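## Task

Get the nine-volt battery into the bottom-row drawer on the left side of the chest (left as seen when facing the drawer fronts). The same conditions apply: other objects stay on the table, all drawers end closed, the chest stays upright with only small shifts or turns, a short drop from just above the rim is fine, drawers can slide fully out, and the result must hold without the robot supporting anything.

## Robot and tools

Robot: two arms, left_arm and right_arm, each with six joints and a parallel gripper. Joint order in every row and every per-joint list: waist, shoulder, elbow, forearm roll, wrist pitch, wrist roll. Stated ranges (rad): waist -6.283 to 6.283, shoulder -2.304 to 2.304, elbow -4.224 to 0.061, forearm roll -6.283 to 6.283, wrist pitch -2.164 to 2.164, wrist roll -6.283 to 6.283. True ends may differ by up to 0.010 rad either way.

Scene frame: origin on the table surface midway between the arms, +x out over the table, +z up, left_arm on the +y side. The arm names do not match sides of a camera image. Gripper frame: fingers point along its +z, close along its y. The reported end_effector_position is the spot between the pads when shut, roughly 2 cm behind the tips; closing pushes the tips about 10 mm further along +z. Printed hand positions can be off, more so at long reach.

The row: every moving command uses one row of exactly 14 numbers, each in [-1, 1], covering both arms even if one stays still. First 7 are left_arm: six joint offsets then gripper opening; last 7 are right_arm in the same order. Joint numbers are scaled: 1.0 equals 2.036 rad. They are offsets, not poses. Gripper opening is absolute: +1 fully open, -1 closed.

execute_actions(actions): a list of actions; each action is a table of up to 15 rows, one row per control step of 1/30 s. If fewer than 15 rows are given, the last row is held for the remaining steps. Joint offsets in every row are measured from the joint angles at the start of that action, not from the previous row; for the first action of a call, from the angles in the most recent result. An action is rejected for both arms if it would push a joint more than 0.010 rad outward beyond its range; if the first action fails this, or any action is malformed, nothing in the call runs. A joint driven past its real end stops there and the result may say "joint sent to its limit" (its absence proves nothing). An empty list simply returns the current state and images.

move(target, speed, blocking): target is one 14-number row; its joint offsets are measured from the Joint positions in the latest result that lists them, not from where the arm happens to be. All joints follow paths that finish together, so the gripper traces a curve; paths last 0.5 to 10 s. speed (0.01 to 2 rad/s, default 0.5) caps the joint with the largest travel. Moves do not avoid obstacles or the other arm. Finger values are sent at the start. The result adds a "move:" line: ending (done, off_target, moving, held, fault), limits=held or limits=none, and each arm's joint farthest from target. blocking=false returns after 0.5 s while motion continues; then use wait or stop before sending new rows or moves.

wait(seconds): 0 to 10 s, arms keep their last command; returns early if a running move ends. stop(): brakes a running move (needs room; fingers keep moving). zoom_image(camera, region): closer look at a region [x0, y0, x1, y1] in pixels, at most 504 by 504, from cam_head_left, cam_head_right, cam_high, cam_low, cam_left_wrist or cam_right_wrist (all 896x504). finished_scene(scene): ends the current scene, given its number, after the last command is held; irreversible, and reports success. Answering without a tool call ends everything.

Results: a state line per arm with gripper position (m), quaternion wxyz and velocities. Joint positions and Joint velocities per arm list the six joints (rad, rad/s) then the finger gap in metres (0.084 when fully open). Joint targets show where joints are being driven now. grip_measured is the measured opening on the command scale. Step readings list joint angles at some steps; HELD marks an arm whose row was partly held back. "joint command not followed" means a clearance check altered targets. Joint torques carry offsets and noise. MOTOR HOT appears from 65 °C; at 80 °C an OVER-TEMPERATURE FAULT brakes that arm until it cools.

Motion limits: joints move at most 3.14 rad/s, each step's target stays within 0.623 rad of the measured angle, and a step that would shift the gripper over 70 mm is scaled back, so big changes take several actions; finish leftover motion in the next action.

Gripping: to hold, command an opening well below grip_measured; lower means harder squeeze (about 24 N per pad max). Fast closing can overshoot. Expect occasional brief tugs on held parts.

Avoid: knocking objects off the table, arms colliding or pressing each other, fast or deep pushes into contacts (a joint reaching its load limit causes a torque fault: the arm backs off, freezes 10 s and drops the rest of the call), tipping the chest, and leaving any drawer open or anything supported only by the gripper. Load limits (N m): waist 55.8, shoulder 55.8, elbow 46.5, forearm roll 25.1, wrist pitch 17.6, wrist roll 17.6, including held weight. Faster, smoother, low-effort motion is preferred.

Each tool is called after "Call:" as name([rows], argument=value, ...), one row to a line, values as JSON.

## Session

Call:
execute_actions(actions=[])

Scene clock: 0.00 s.
left_arm: end_effector_position=(+0.3506, +0.0031, +0.1738) grip_measured=+1.00 end_effector_quat_wxyz=(-0.054, +0.905, -0.422, -0.016) end_effector_velocity=(-0.001, -0.001, +0.000) end_effector_angular_velocity=(-0.000, -0.000, -0.001) | right_arm: end_effector_position=(+0.9754, -0.5129, +0.3959) grip_measured=+1.00 end_effector_quat_wxyz=(+0.549, +0.020, +0.824, -0.142) end_effector_velocity=(+0.000, +0.000, +0.000) end_effector_angular_velocity=(+0.000, -0.000, +0.000)
Joint names: [waist, shoulder, elbow, forearm roll, wrist pitch, wrist roll]
Joint positions: left_arm=[-0.803 -0.613 -1.215  0.136 -0.681 -0.092  0.084] | right_arm=[-0.178 -0.916 -1.884 -2.841 -0.246 -0.493  0.084]
Joint velocities: left_arm=[-0.002  0.001  0.    -0.    -0.    -0.     0.   ] | right_arm=[ 0.     0.    -0.001  0.     0.     0.     0.   ]
Joint torques (N m, as the arm reports them, + toward a larger angle): no reading
Joint targets: left_arm=[-0.803 -0.613 -1.215 0.136 -0.681 -0.092] | right_arm=[-0.178 -0.916 -1.884 -2.841 -0.246 -0.493]

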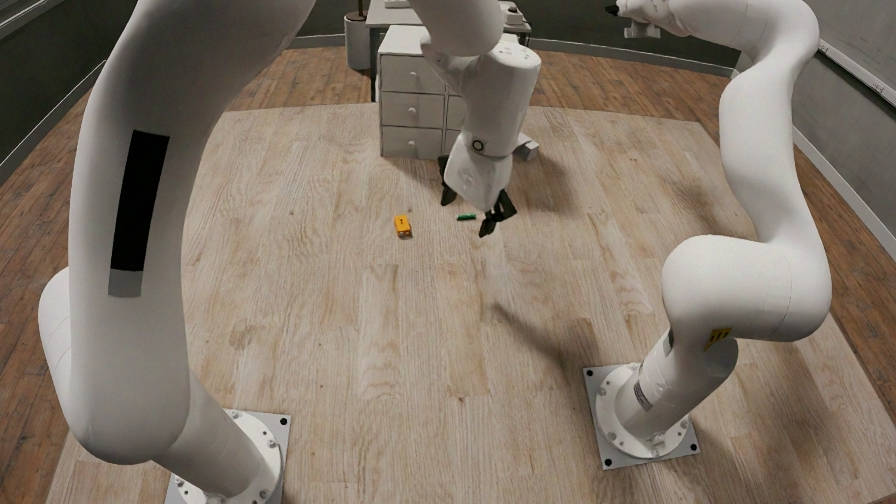

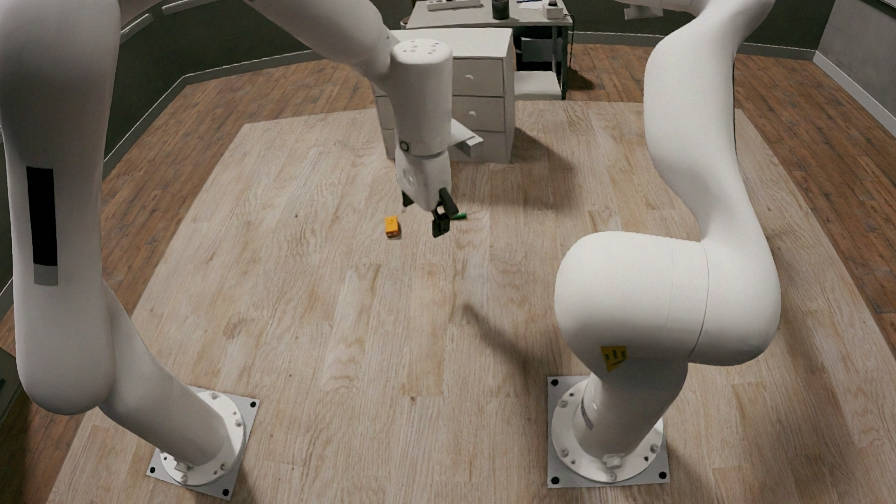

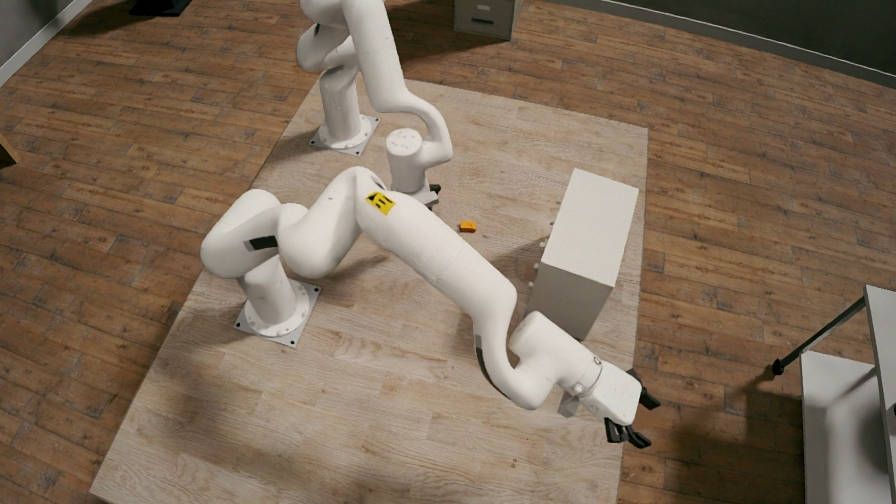

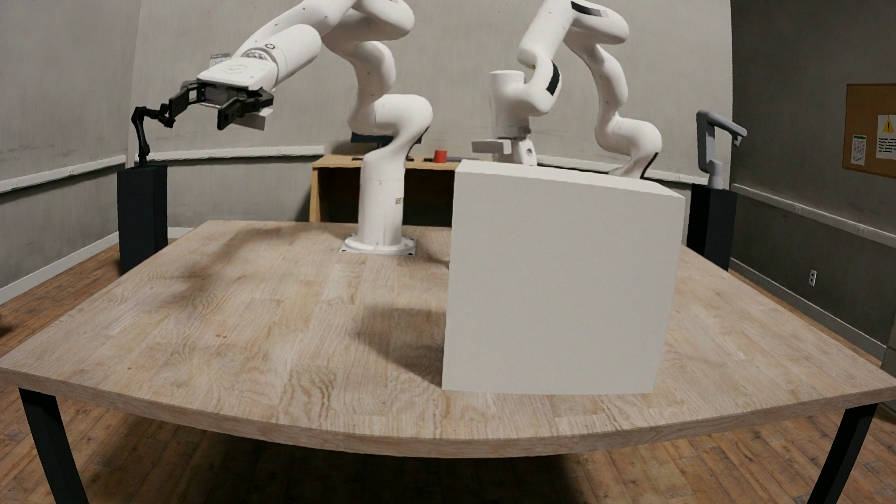

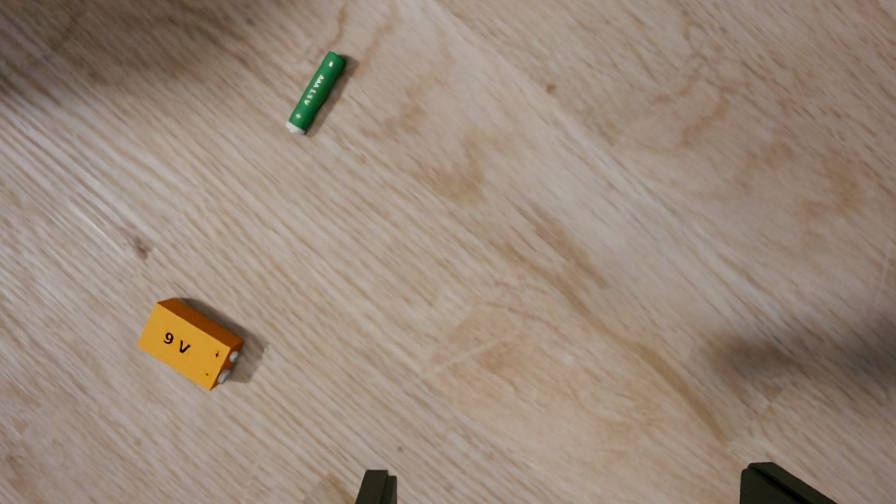

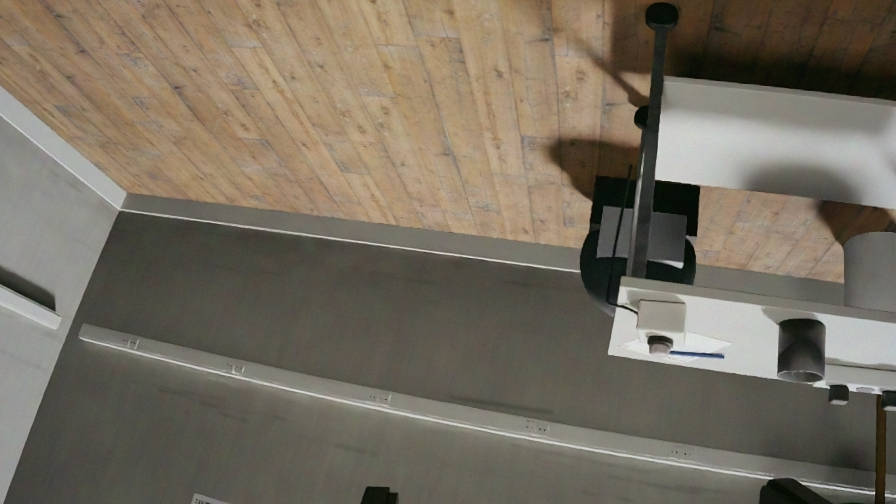

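Call:
move(target=[0.16,-0.10,0.12,-0.067,0.9,0.045,1, 0,0.2,0,0,0,0,1], speed=0.8)

Scene clock: 19.97 s.
left_arm: end_effector_position=(+0.5934, +0.0498, +0.1691) grip_measured=+1.00 end_effector_quat_wxyz=(+0.159, +0.767, -0.208, +0.586) end_effector_velocity=(-0.001, +0.001, -0.002) end_effector_angular_velocity=(+0.000, +0.002, +0.002) | right_arm: end_effector_position=(+0.8852, -0.4947, +0.7782) grip_measured=+1.00 end_effector_quat_wxyz=(+0.701, +0.025, +0.693, -0.168) end_effector_velocity=(-0.001, +0.001, +0.004) end_effector_angular_velocity=(-0.001, -0.005, +0.001)
Joint names: [waist, shoulder, elbow, forearm roll, wrist pitch, wrist roll]
Joint positions: left_arm=[-0.477 -0.816 -0.971 -0.     1.151 -0.     0.084] | right_arm=[-0.178 -0.509 -1.884 -2.841 -0.246 -0.493  0.084]
Joint velocities: left_arm=[ 0.001 -0.001  0.002 -0.001  0.001 -0.001 -0.   ] | right_arm=[ 0.001  0.003 -0.002  0.    -0.001 -0.     0.   ]
Joint torques (N m, as the arm reports them, + toward a larger angle): left_arm=[ -3.41  51.7  -11.37   0.63   1.55   0.01] | right_arm=[  1.23  36.26 -19.19  -0.3   -0.62  -0.4 ]
Joint targets: left_arm=[-0.477 -0.816 -0.970 -0.000 1.151 -0.000] | right_arm=[-0.178 -0.509 -1.884 -2.841 -0.246 -0.493]
move: done; limits=none; left_arm: farthest joint: the waist, 0.000 radians from its target (0.325 radians at the start); right_arm: farthest joint: the shoulder, 0.001 radians from its target (0.407 radians at the start)

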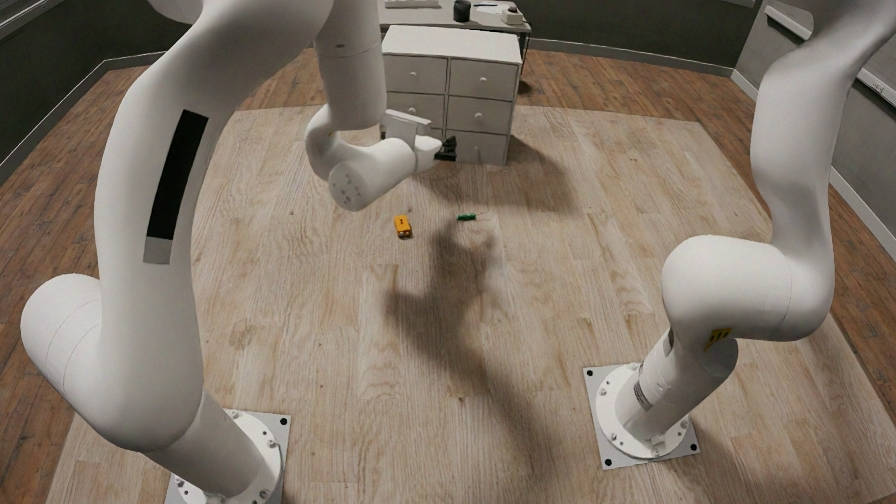

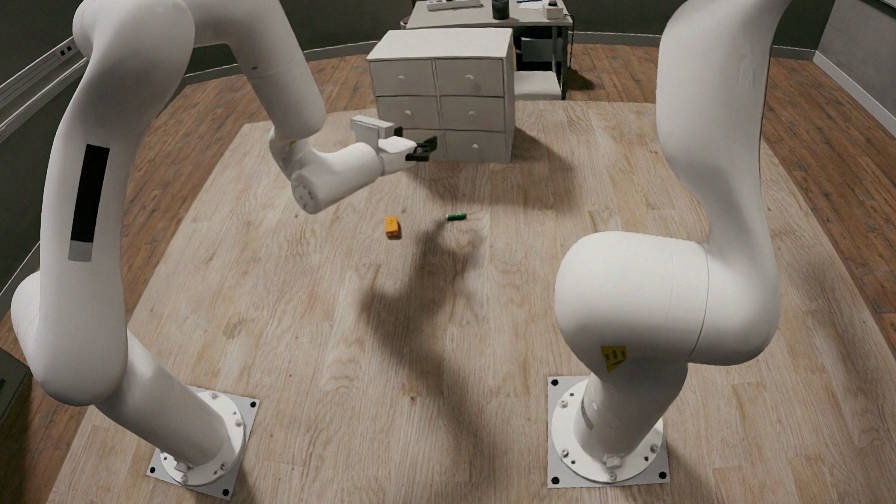

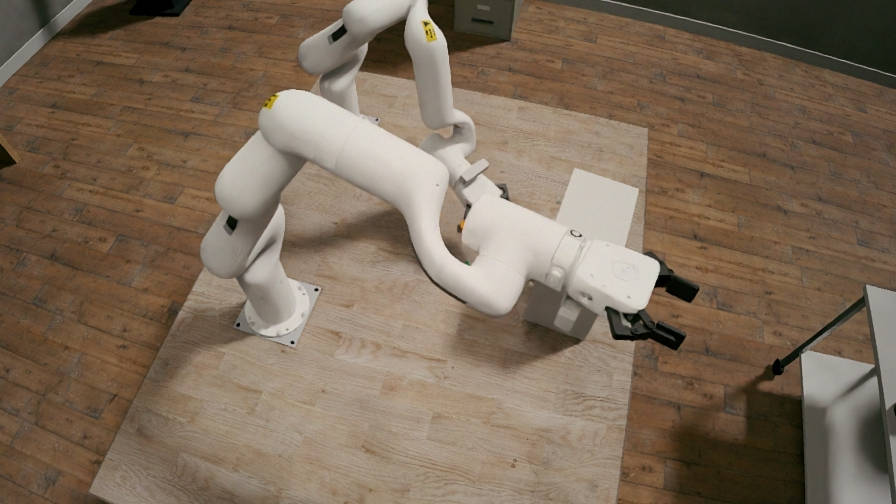

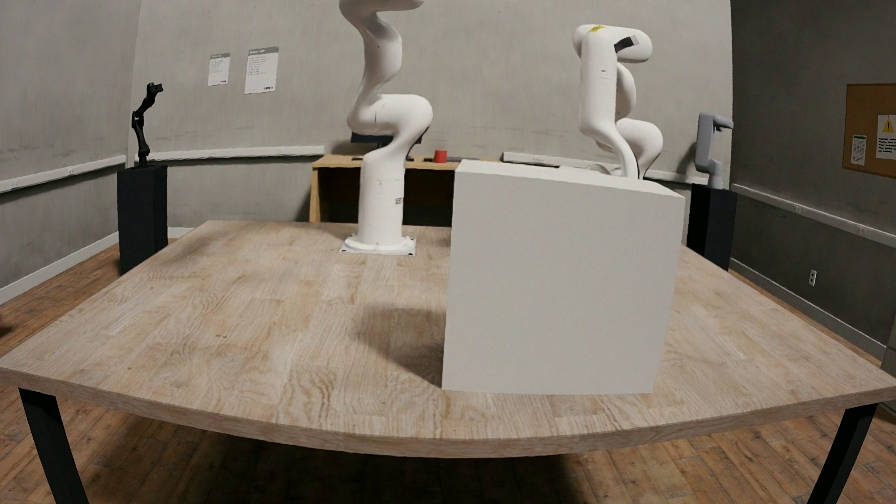

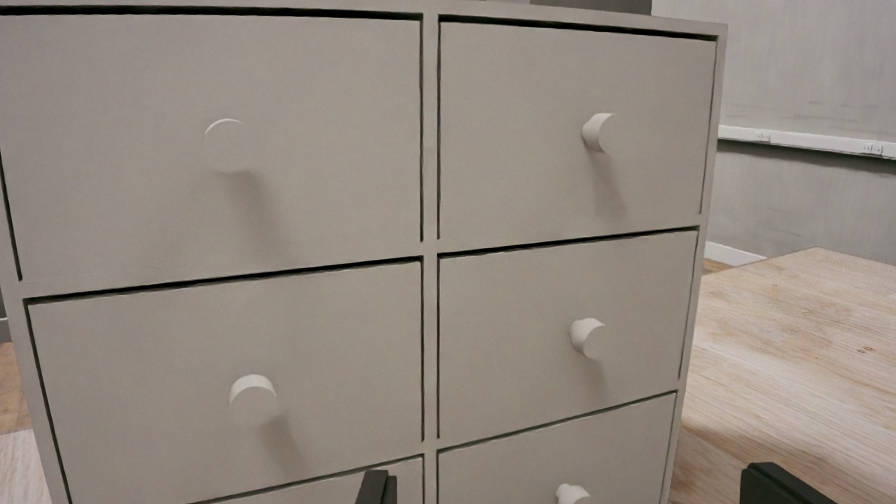

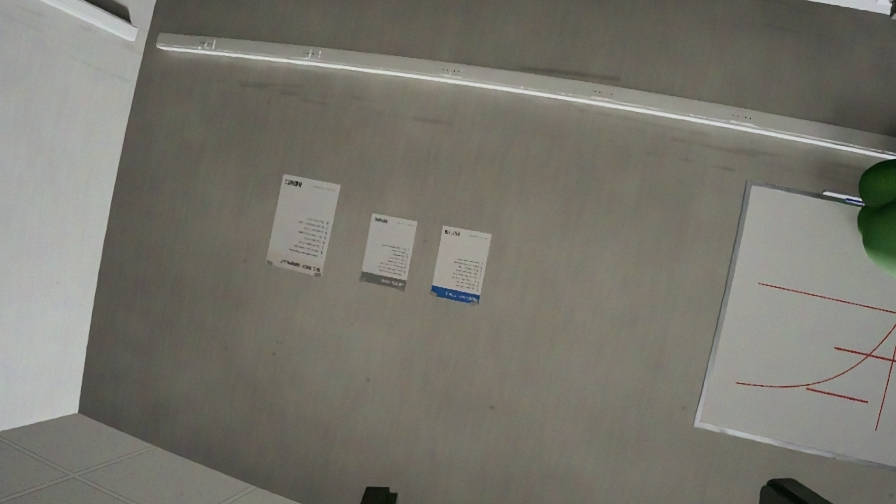

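Call:
move(target=[0.077,-0.091,0.053,0,0.111,0,0.6, 0,0,0,0,0,0,1], speed=0.4)

Scene clock: 27.60 s.
left_arm: end_effector_position=(+0.5649, +0.1836, +0.0523) grip_measured=+0.59 end_effector_quat_wxyz=(+0.108, +0.800, -0.151, +0.571) end_effector_velocity=(-0.002, +0.002, -0.004) end_effector_angular_velocity=(+0.003, +0.006, +0.003) | right_arm: end_effector_position=(+0.8852, -0.4947, +0.7782) grip_measured=+1.00 end_effector_quat_wxyz=(+0.701, +0.025, +0.693, -0.168) end_effector_velocity=(-0.000, -0.001, +0.000) end_effector_angular_velocity=(-0.000, -0.001, -0.001)
Joint names: [waist, shoulder, elbow, forearm roll, wrist pitch, wrist roll]
Joint positions: left_arm=[-0.321 -1.001 -0.863 -0.     1.377 -0.     0.069] | right_arm=[-0.178 -0.509 -1.884 -2.841 -0.246 -0.493  0.084]
Joint velocities: left_arm=[ 0.002 -0.005  0.002 -0.    -0.     0.     0.   ] | right_arm=[-0.001 -0.    -0.001 -0.    -0.    -0.     0.   ]
Joint torques (N m, as the arm reports them, + toward a larger angle): left_arm=[ 0.43 51.31 -7.47  1.28  1.59  0.01] | right_arm=[  1.2   34.75 -18.73  -0.57  -1.19  -0.18]
Joint targets: left_arm=[-0.320 -1.002 -0.863 -0.000 1.377 -0.000] | right_arm=[-0.178 -0.509 -1.884 -2.841 -0.246 -0.493]
move: done; limits=none; left_arm: farthest joint: the waist, 0.000 radians from its target (0.157 radians at the start); right_arm: farthest joint: the waist, 0.000 radians from its target (0.000 radians at the start)

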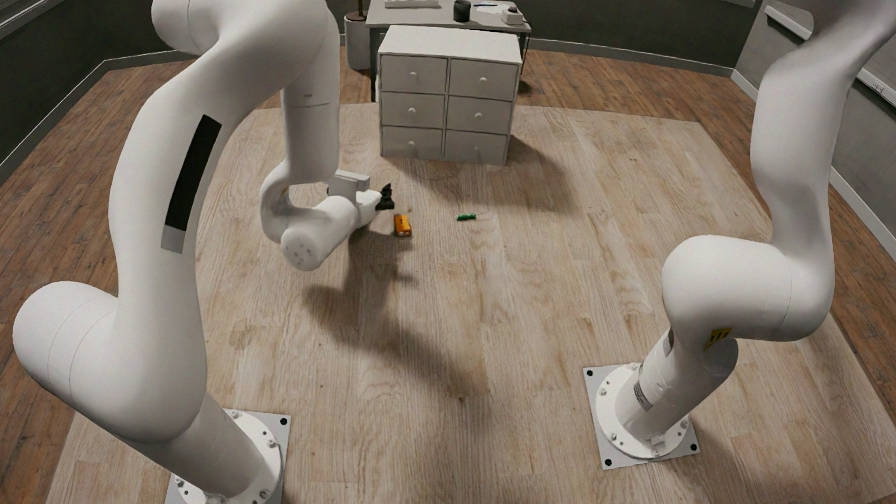

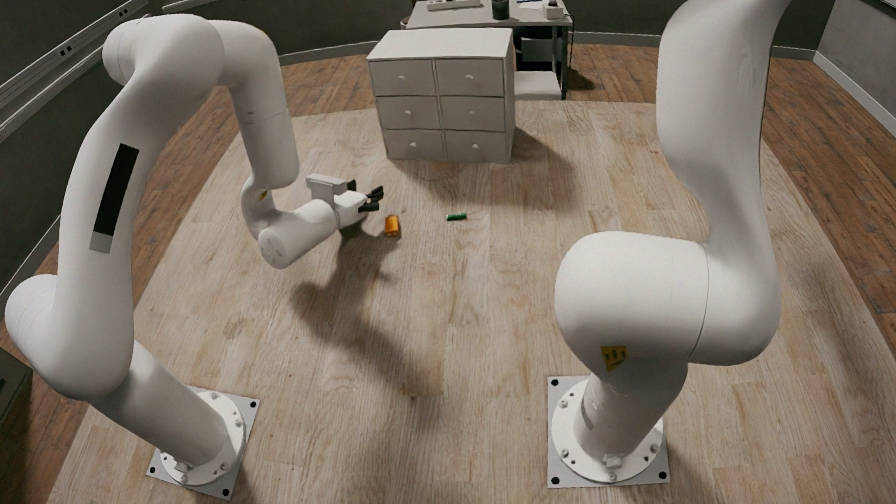

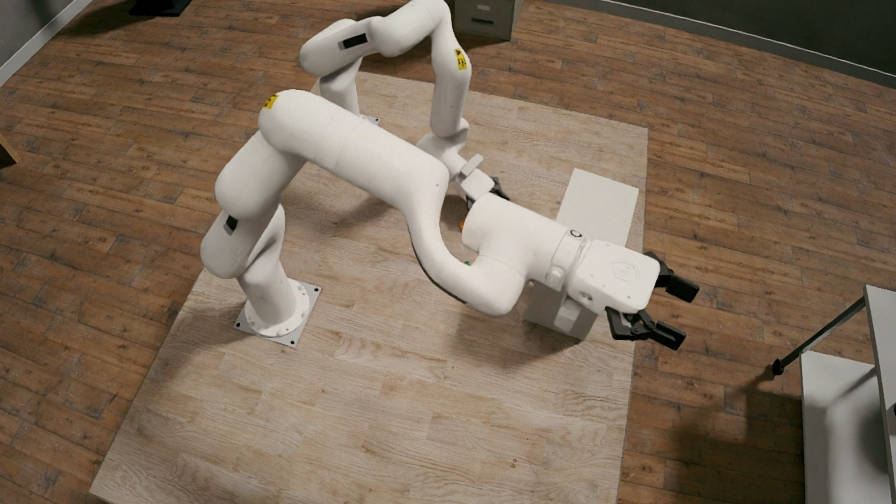

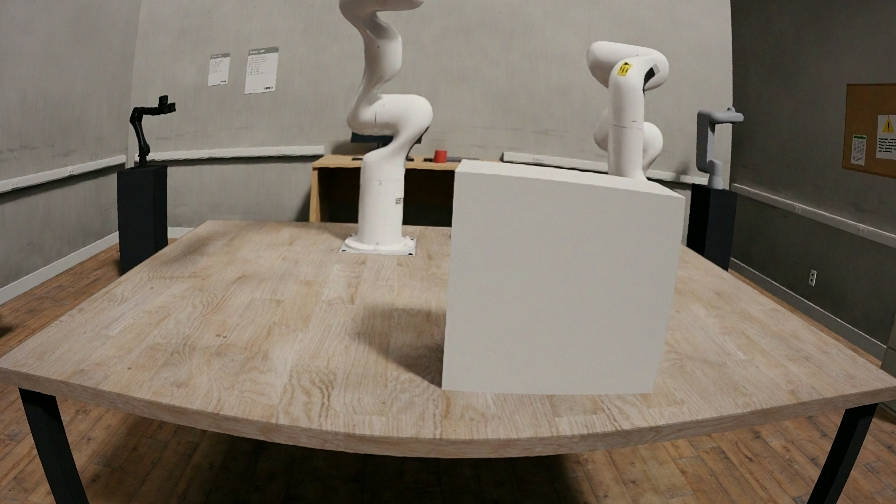

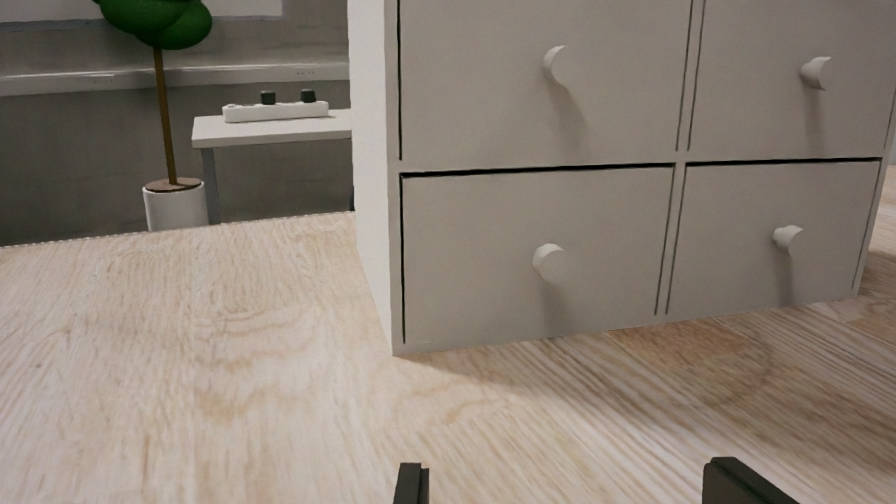

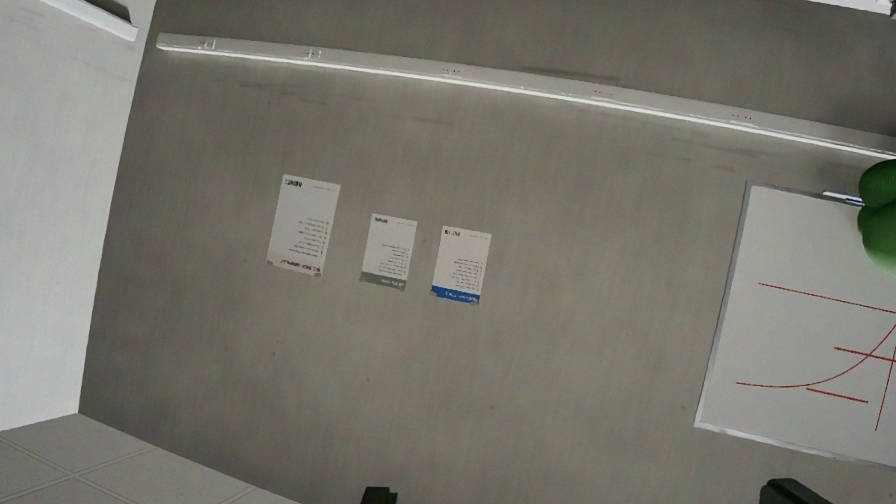

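Call:
move(target=[0.003,-0.036,-0.16,0,-0.136,0,0.6, 0,0,0,0,0,0,1], speed=0.2)

Scene clock: 38.57 s.
left_arm: end_effector_position=(+0.6784, +0.1443, +0.0584) grip_measured=+0.59 end_effector_quat_wxyz=(+0.104, +0.807, -0.150, +0.561) end_effector_velocity=(+0.001, -0.001, +0.001) end_effector_angular_velocity=(-0.002, -0.002, +0.000) | right_arm: end_effector_position=(+0.8852, -0.4947, +0.7782) grip_measured=+1.00 end_effector_quat_wxyz=(+0.701, +0.025, +0.693, -0.168) end_effector_velocity=(+0.000, +0.001, +0.000) end_effector_angular_velocity=(+0.000, -0.000, +0.001)
Joint names: [waist, shoulder, elbow, forearm roll, wrist pitch, wrist roll]
Joint positions: left_arm=[-0.315 -1.074 -1.189 -0.     1.1   -0.     0.069] | right_arm=[-0.178 -0.509 -1.884 -2.841 -0.246 -0.493  0.084]
Joint velocities: left_arm=[-0.     0.    -0.002  0.    -0.    -0.001 -0.   ] | right_arm=[ 0.001  0.    -0.     0.     0.     0.    -0.   ]
Joint torques (N m, as the arm reports them, + toward a larger angle): left_arm=[ -0.29  56.37 -11.41   2.16   1.47   0.26] | right_arm=[ -2.09  35.68 -18.41   0.58  -0.92  -0.19]
Joint targets: left_arm=[-0.315 -1.074 -1.189 -0.000 1.100 -0.000] | right_arm=[-0.178 -0.509 -1.884 -2.841 -0.246 -0.493]
move: done; limits=none; left_arm: farthest joint: the waist, 0.000 radians from its target (0.005 radians at the start); right_arm: farthest joint: the waist, 0.000 radians from its target (0.000 radians at the start)

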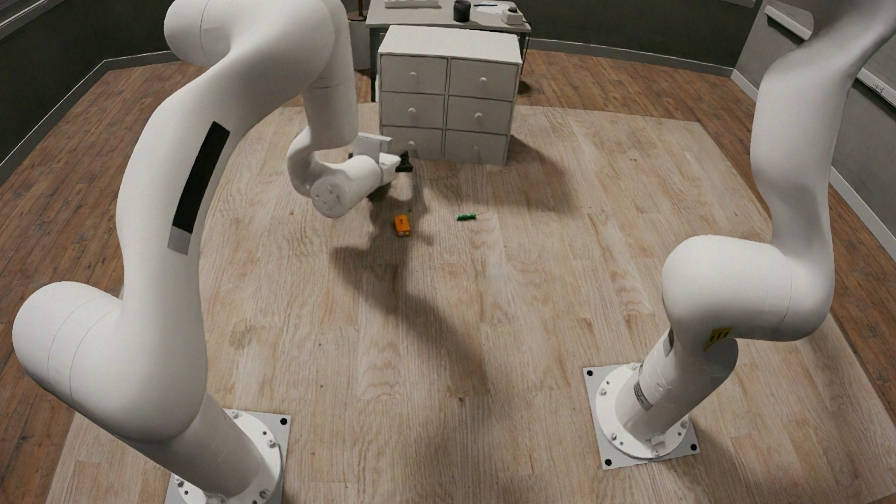

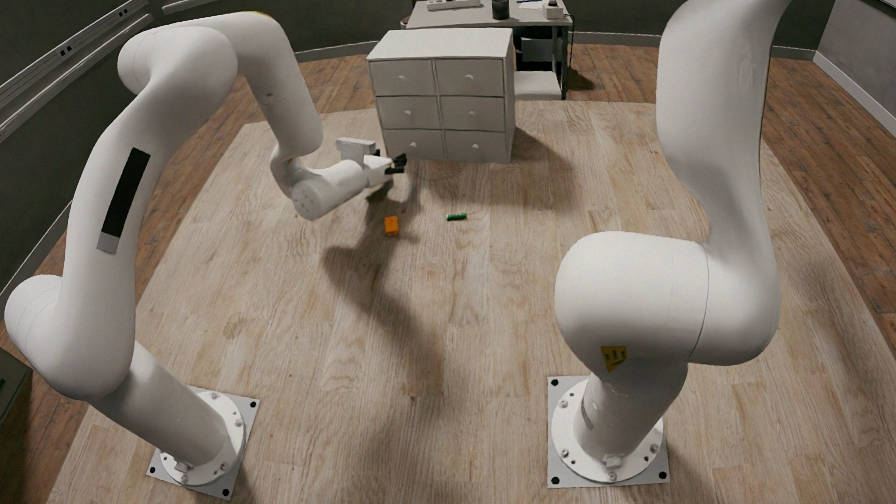

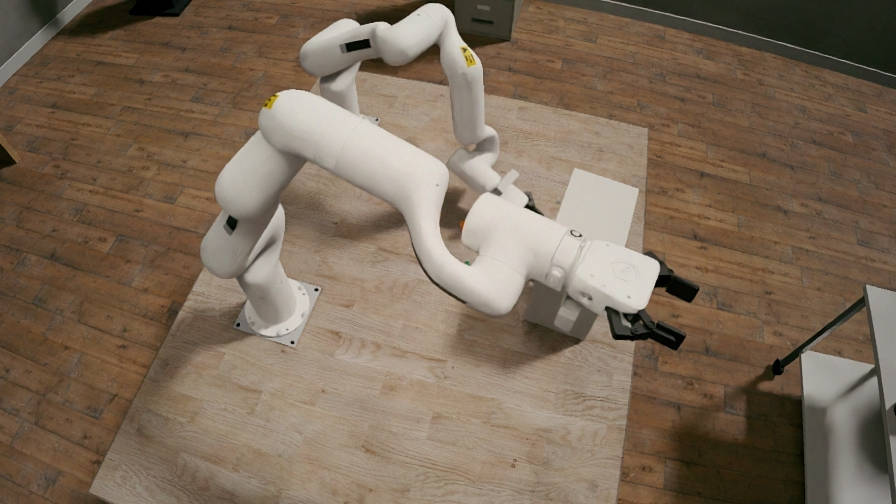

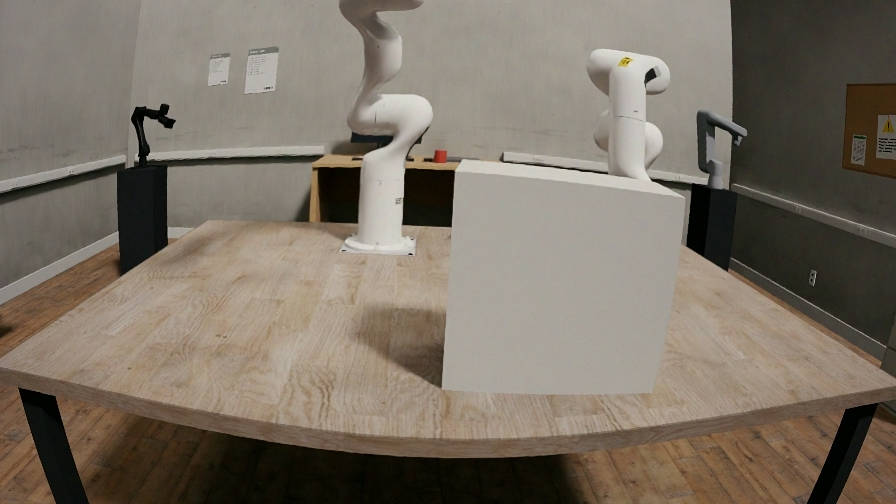

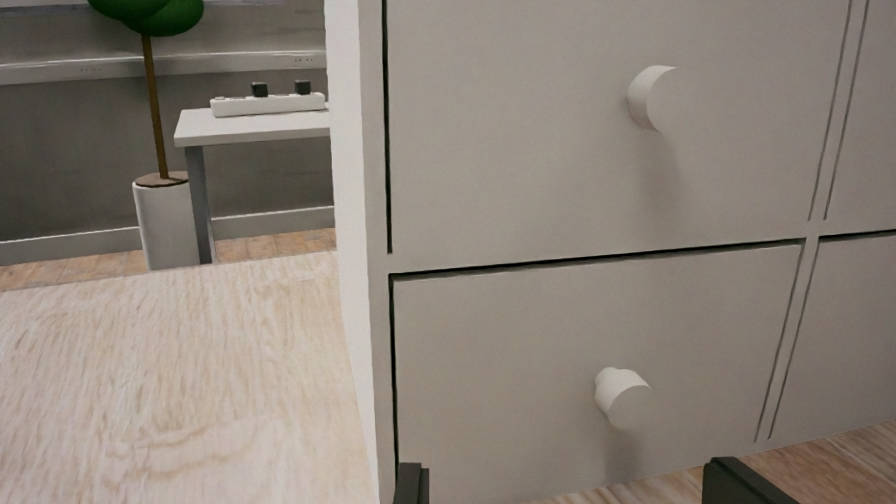

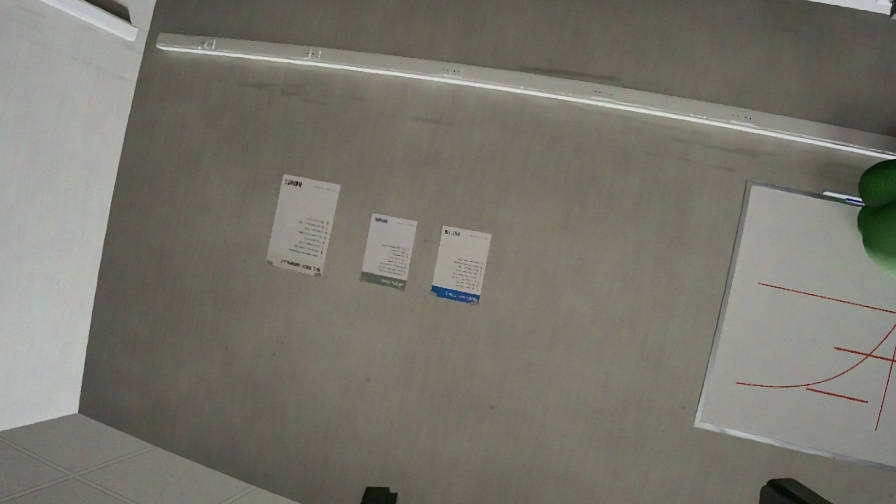

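Call:
move(target=[-0.015,-0.022,-0.082,0,-0.066,0,0.6, 0,0,0,0,0,0,1], speed=0.1)

Scene clock: 44.27 s.
left_arm: end_effector_position=(+0.7200, +0.1013, +0.0668) grip_measured=+0.60 end_effector_quat_wxyz=(+0.111, +0.809, -0.163, +0.554) end_effector_velocity=(+0.001, +0.000, +0.000) end_effector_angular_velocity=(+0.000, -0.000, +0.001) | right_arm: end_effector_position=(+0.8852, -0.4947, +0.7782) grip_measured=+1.00 end_effector_quat_wxyz=(+0.701, +0.025, +0.693, -0.168) end_effector_velocity=(-0.000, +0.000, +0.000) end_effector_angular_velocity=(-0.000, +0.000, +0.001)
Joint names: [waist, shoulder, elbow, forearm roll, wrist pitch, wrist roll]
Joint positions: left_arm=[-0.345 -1.119 -1.355 -0.     0.966 -0.     0.069] | right_arm=[-0.178 -0.509 -1.884 -2.841 -0.246 -0.493  0.084]
Joint velocities: left_arm=[ 0.    -0.001 -0.002 -0.    -0.001  0.     0.   ] | right_arm=[ 0.     0.    -0.001 -0.     0.001 -0.    -0.   ]
Joint torques (N m, as the arm reports them, + toward a larger angle): left_arm=[ -0.43  60.1  -14.27   1.82   1.85  -0.12] | right_arm=[  1.46  33.95 -18.42  -0.02  -0.68  -0.2 ]
Joint targets: left_arm=[-0.345 -1.119 -1.355 -0.000 0.966 -0.000] | right_arm=[-0.178 -0.509 -1.884 -2.841 -0.246 -0.493]
move: done; limits=none; left_arm: farthest joint: the elbow, 0.001 radians from its target (0.167 radians at the start); right_arm: farthest joint: the waist, 0.000 radians from its target (0.000 radians at the start)

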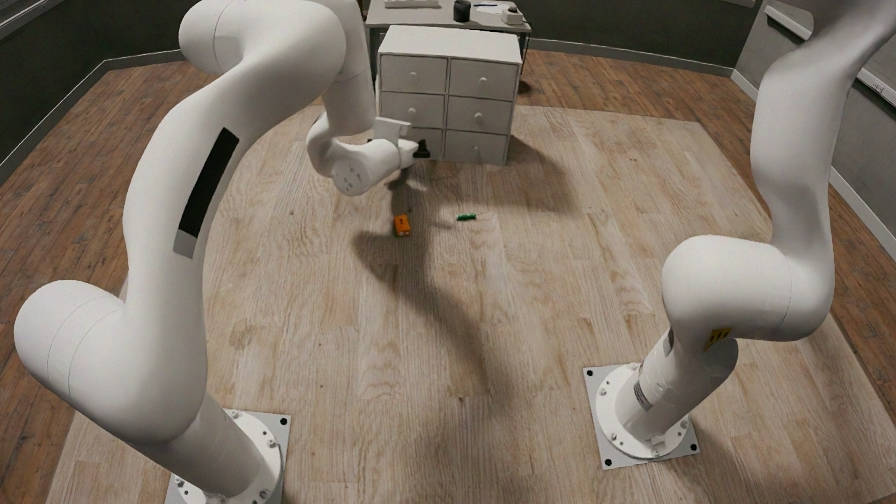

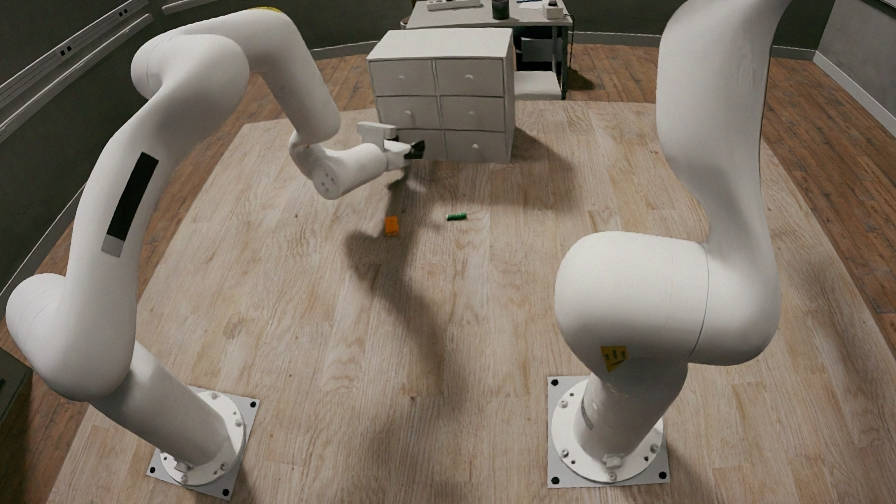

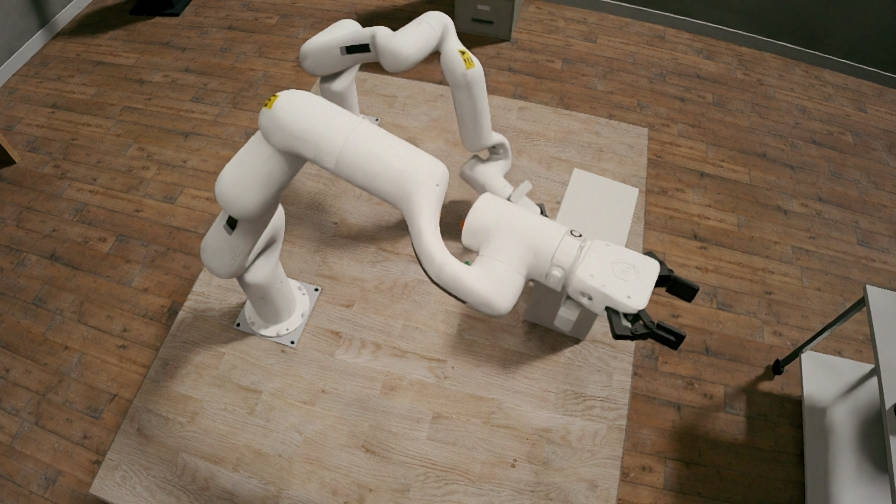

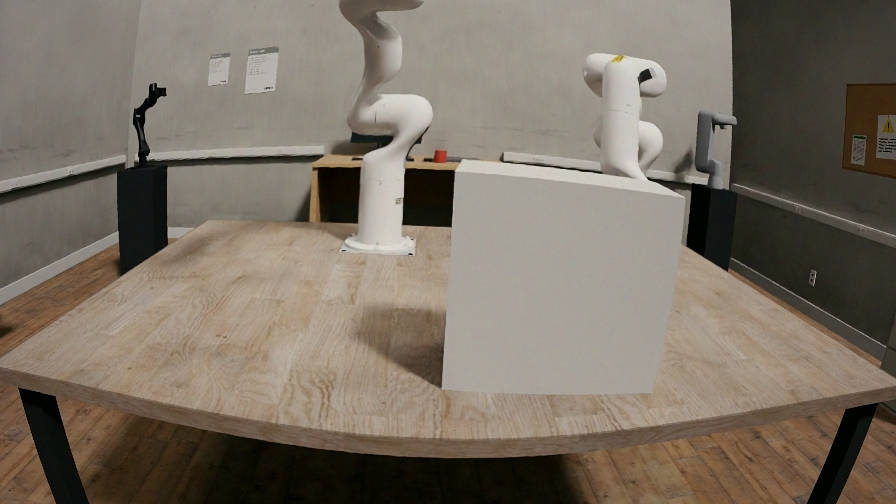

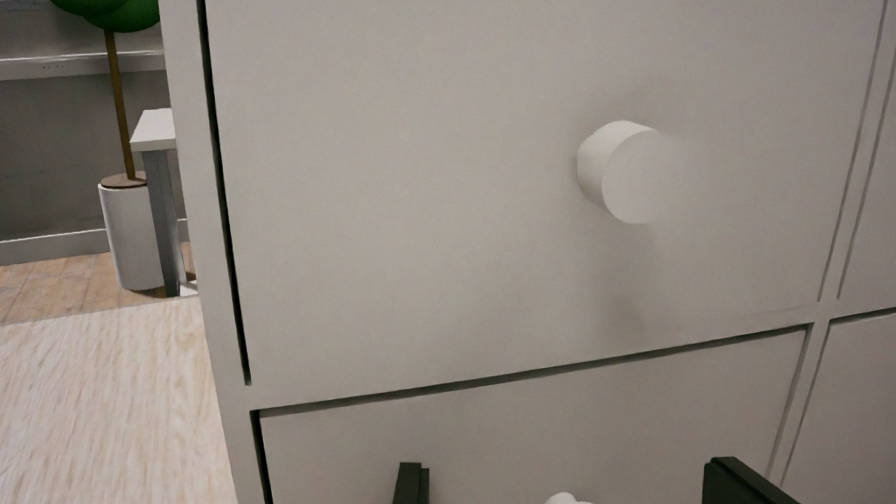

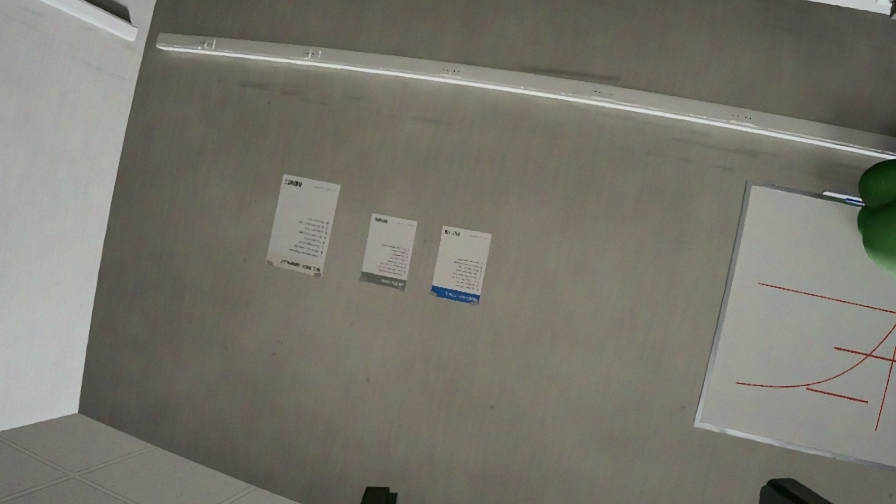

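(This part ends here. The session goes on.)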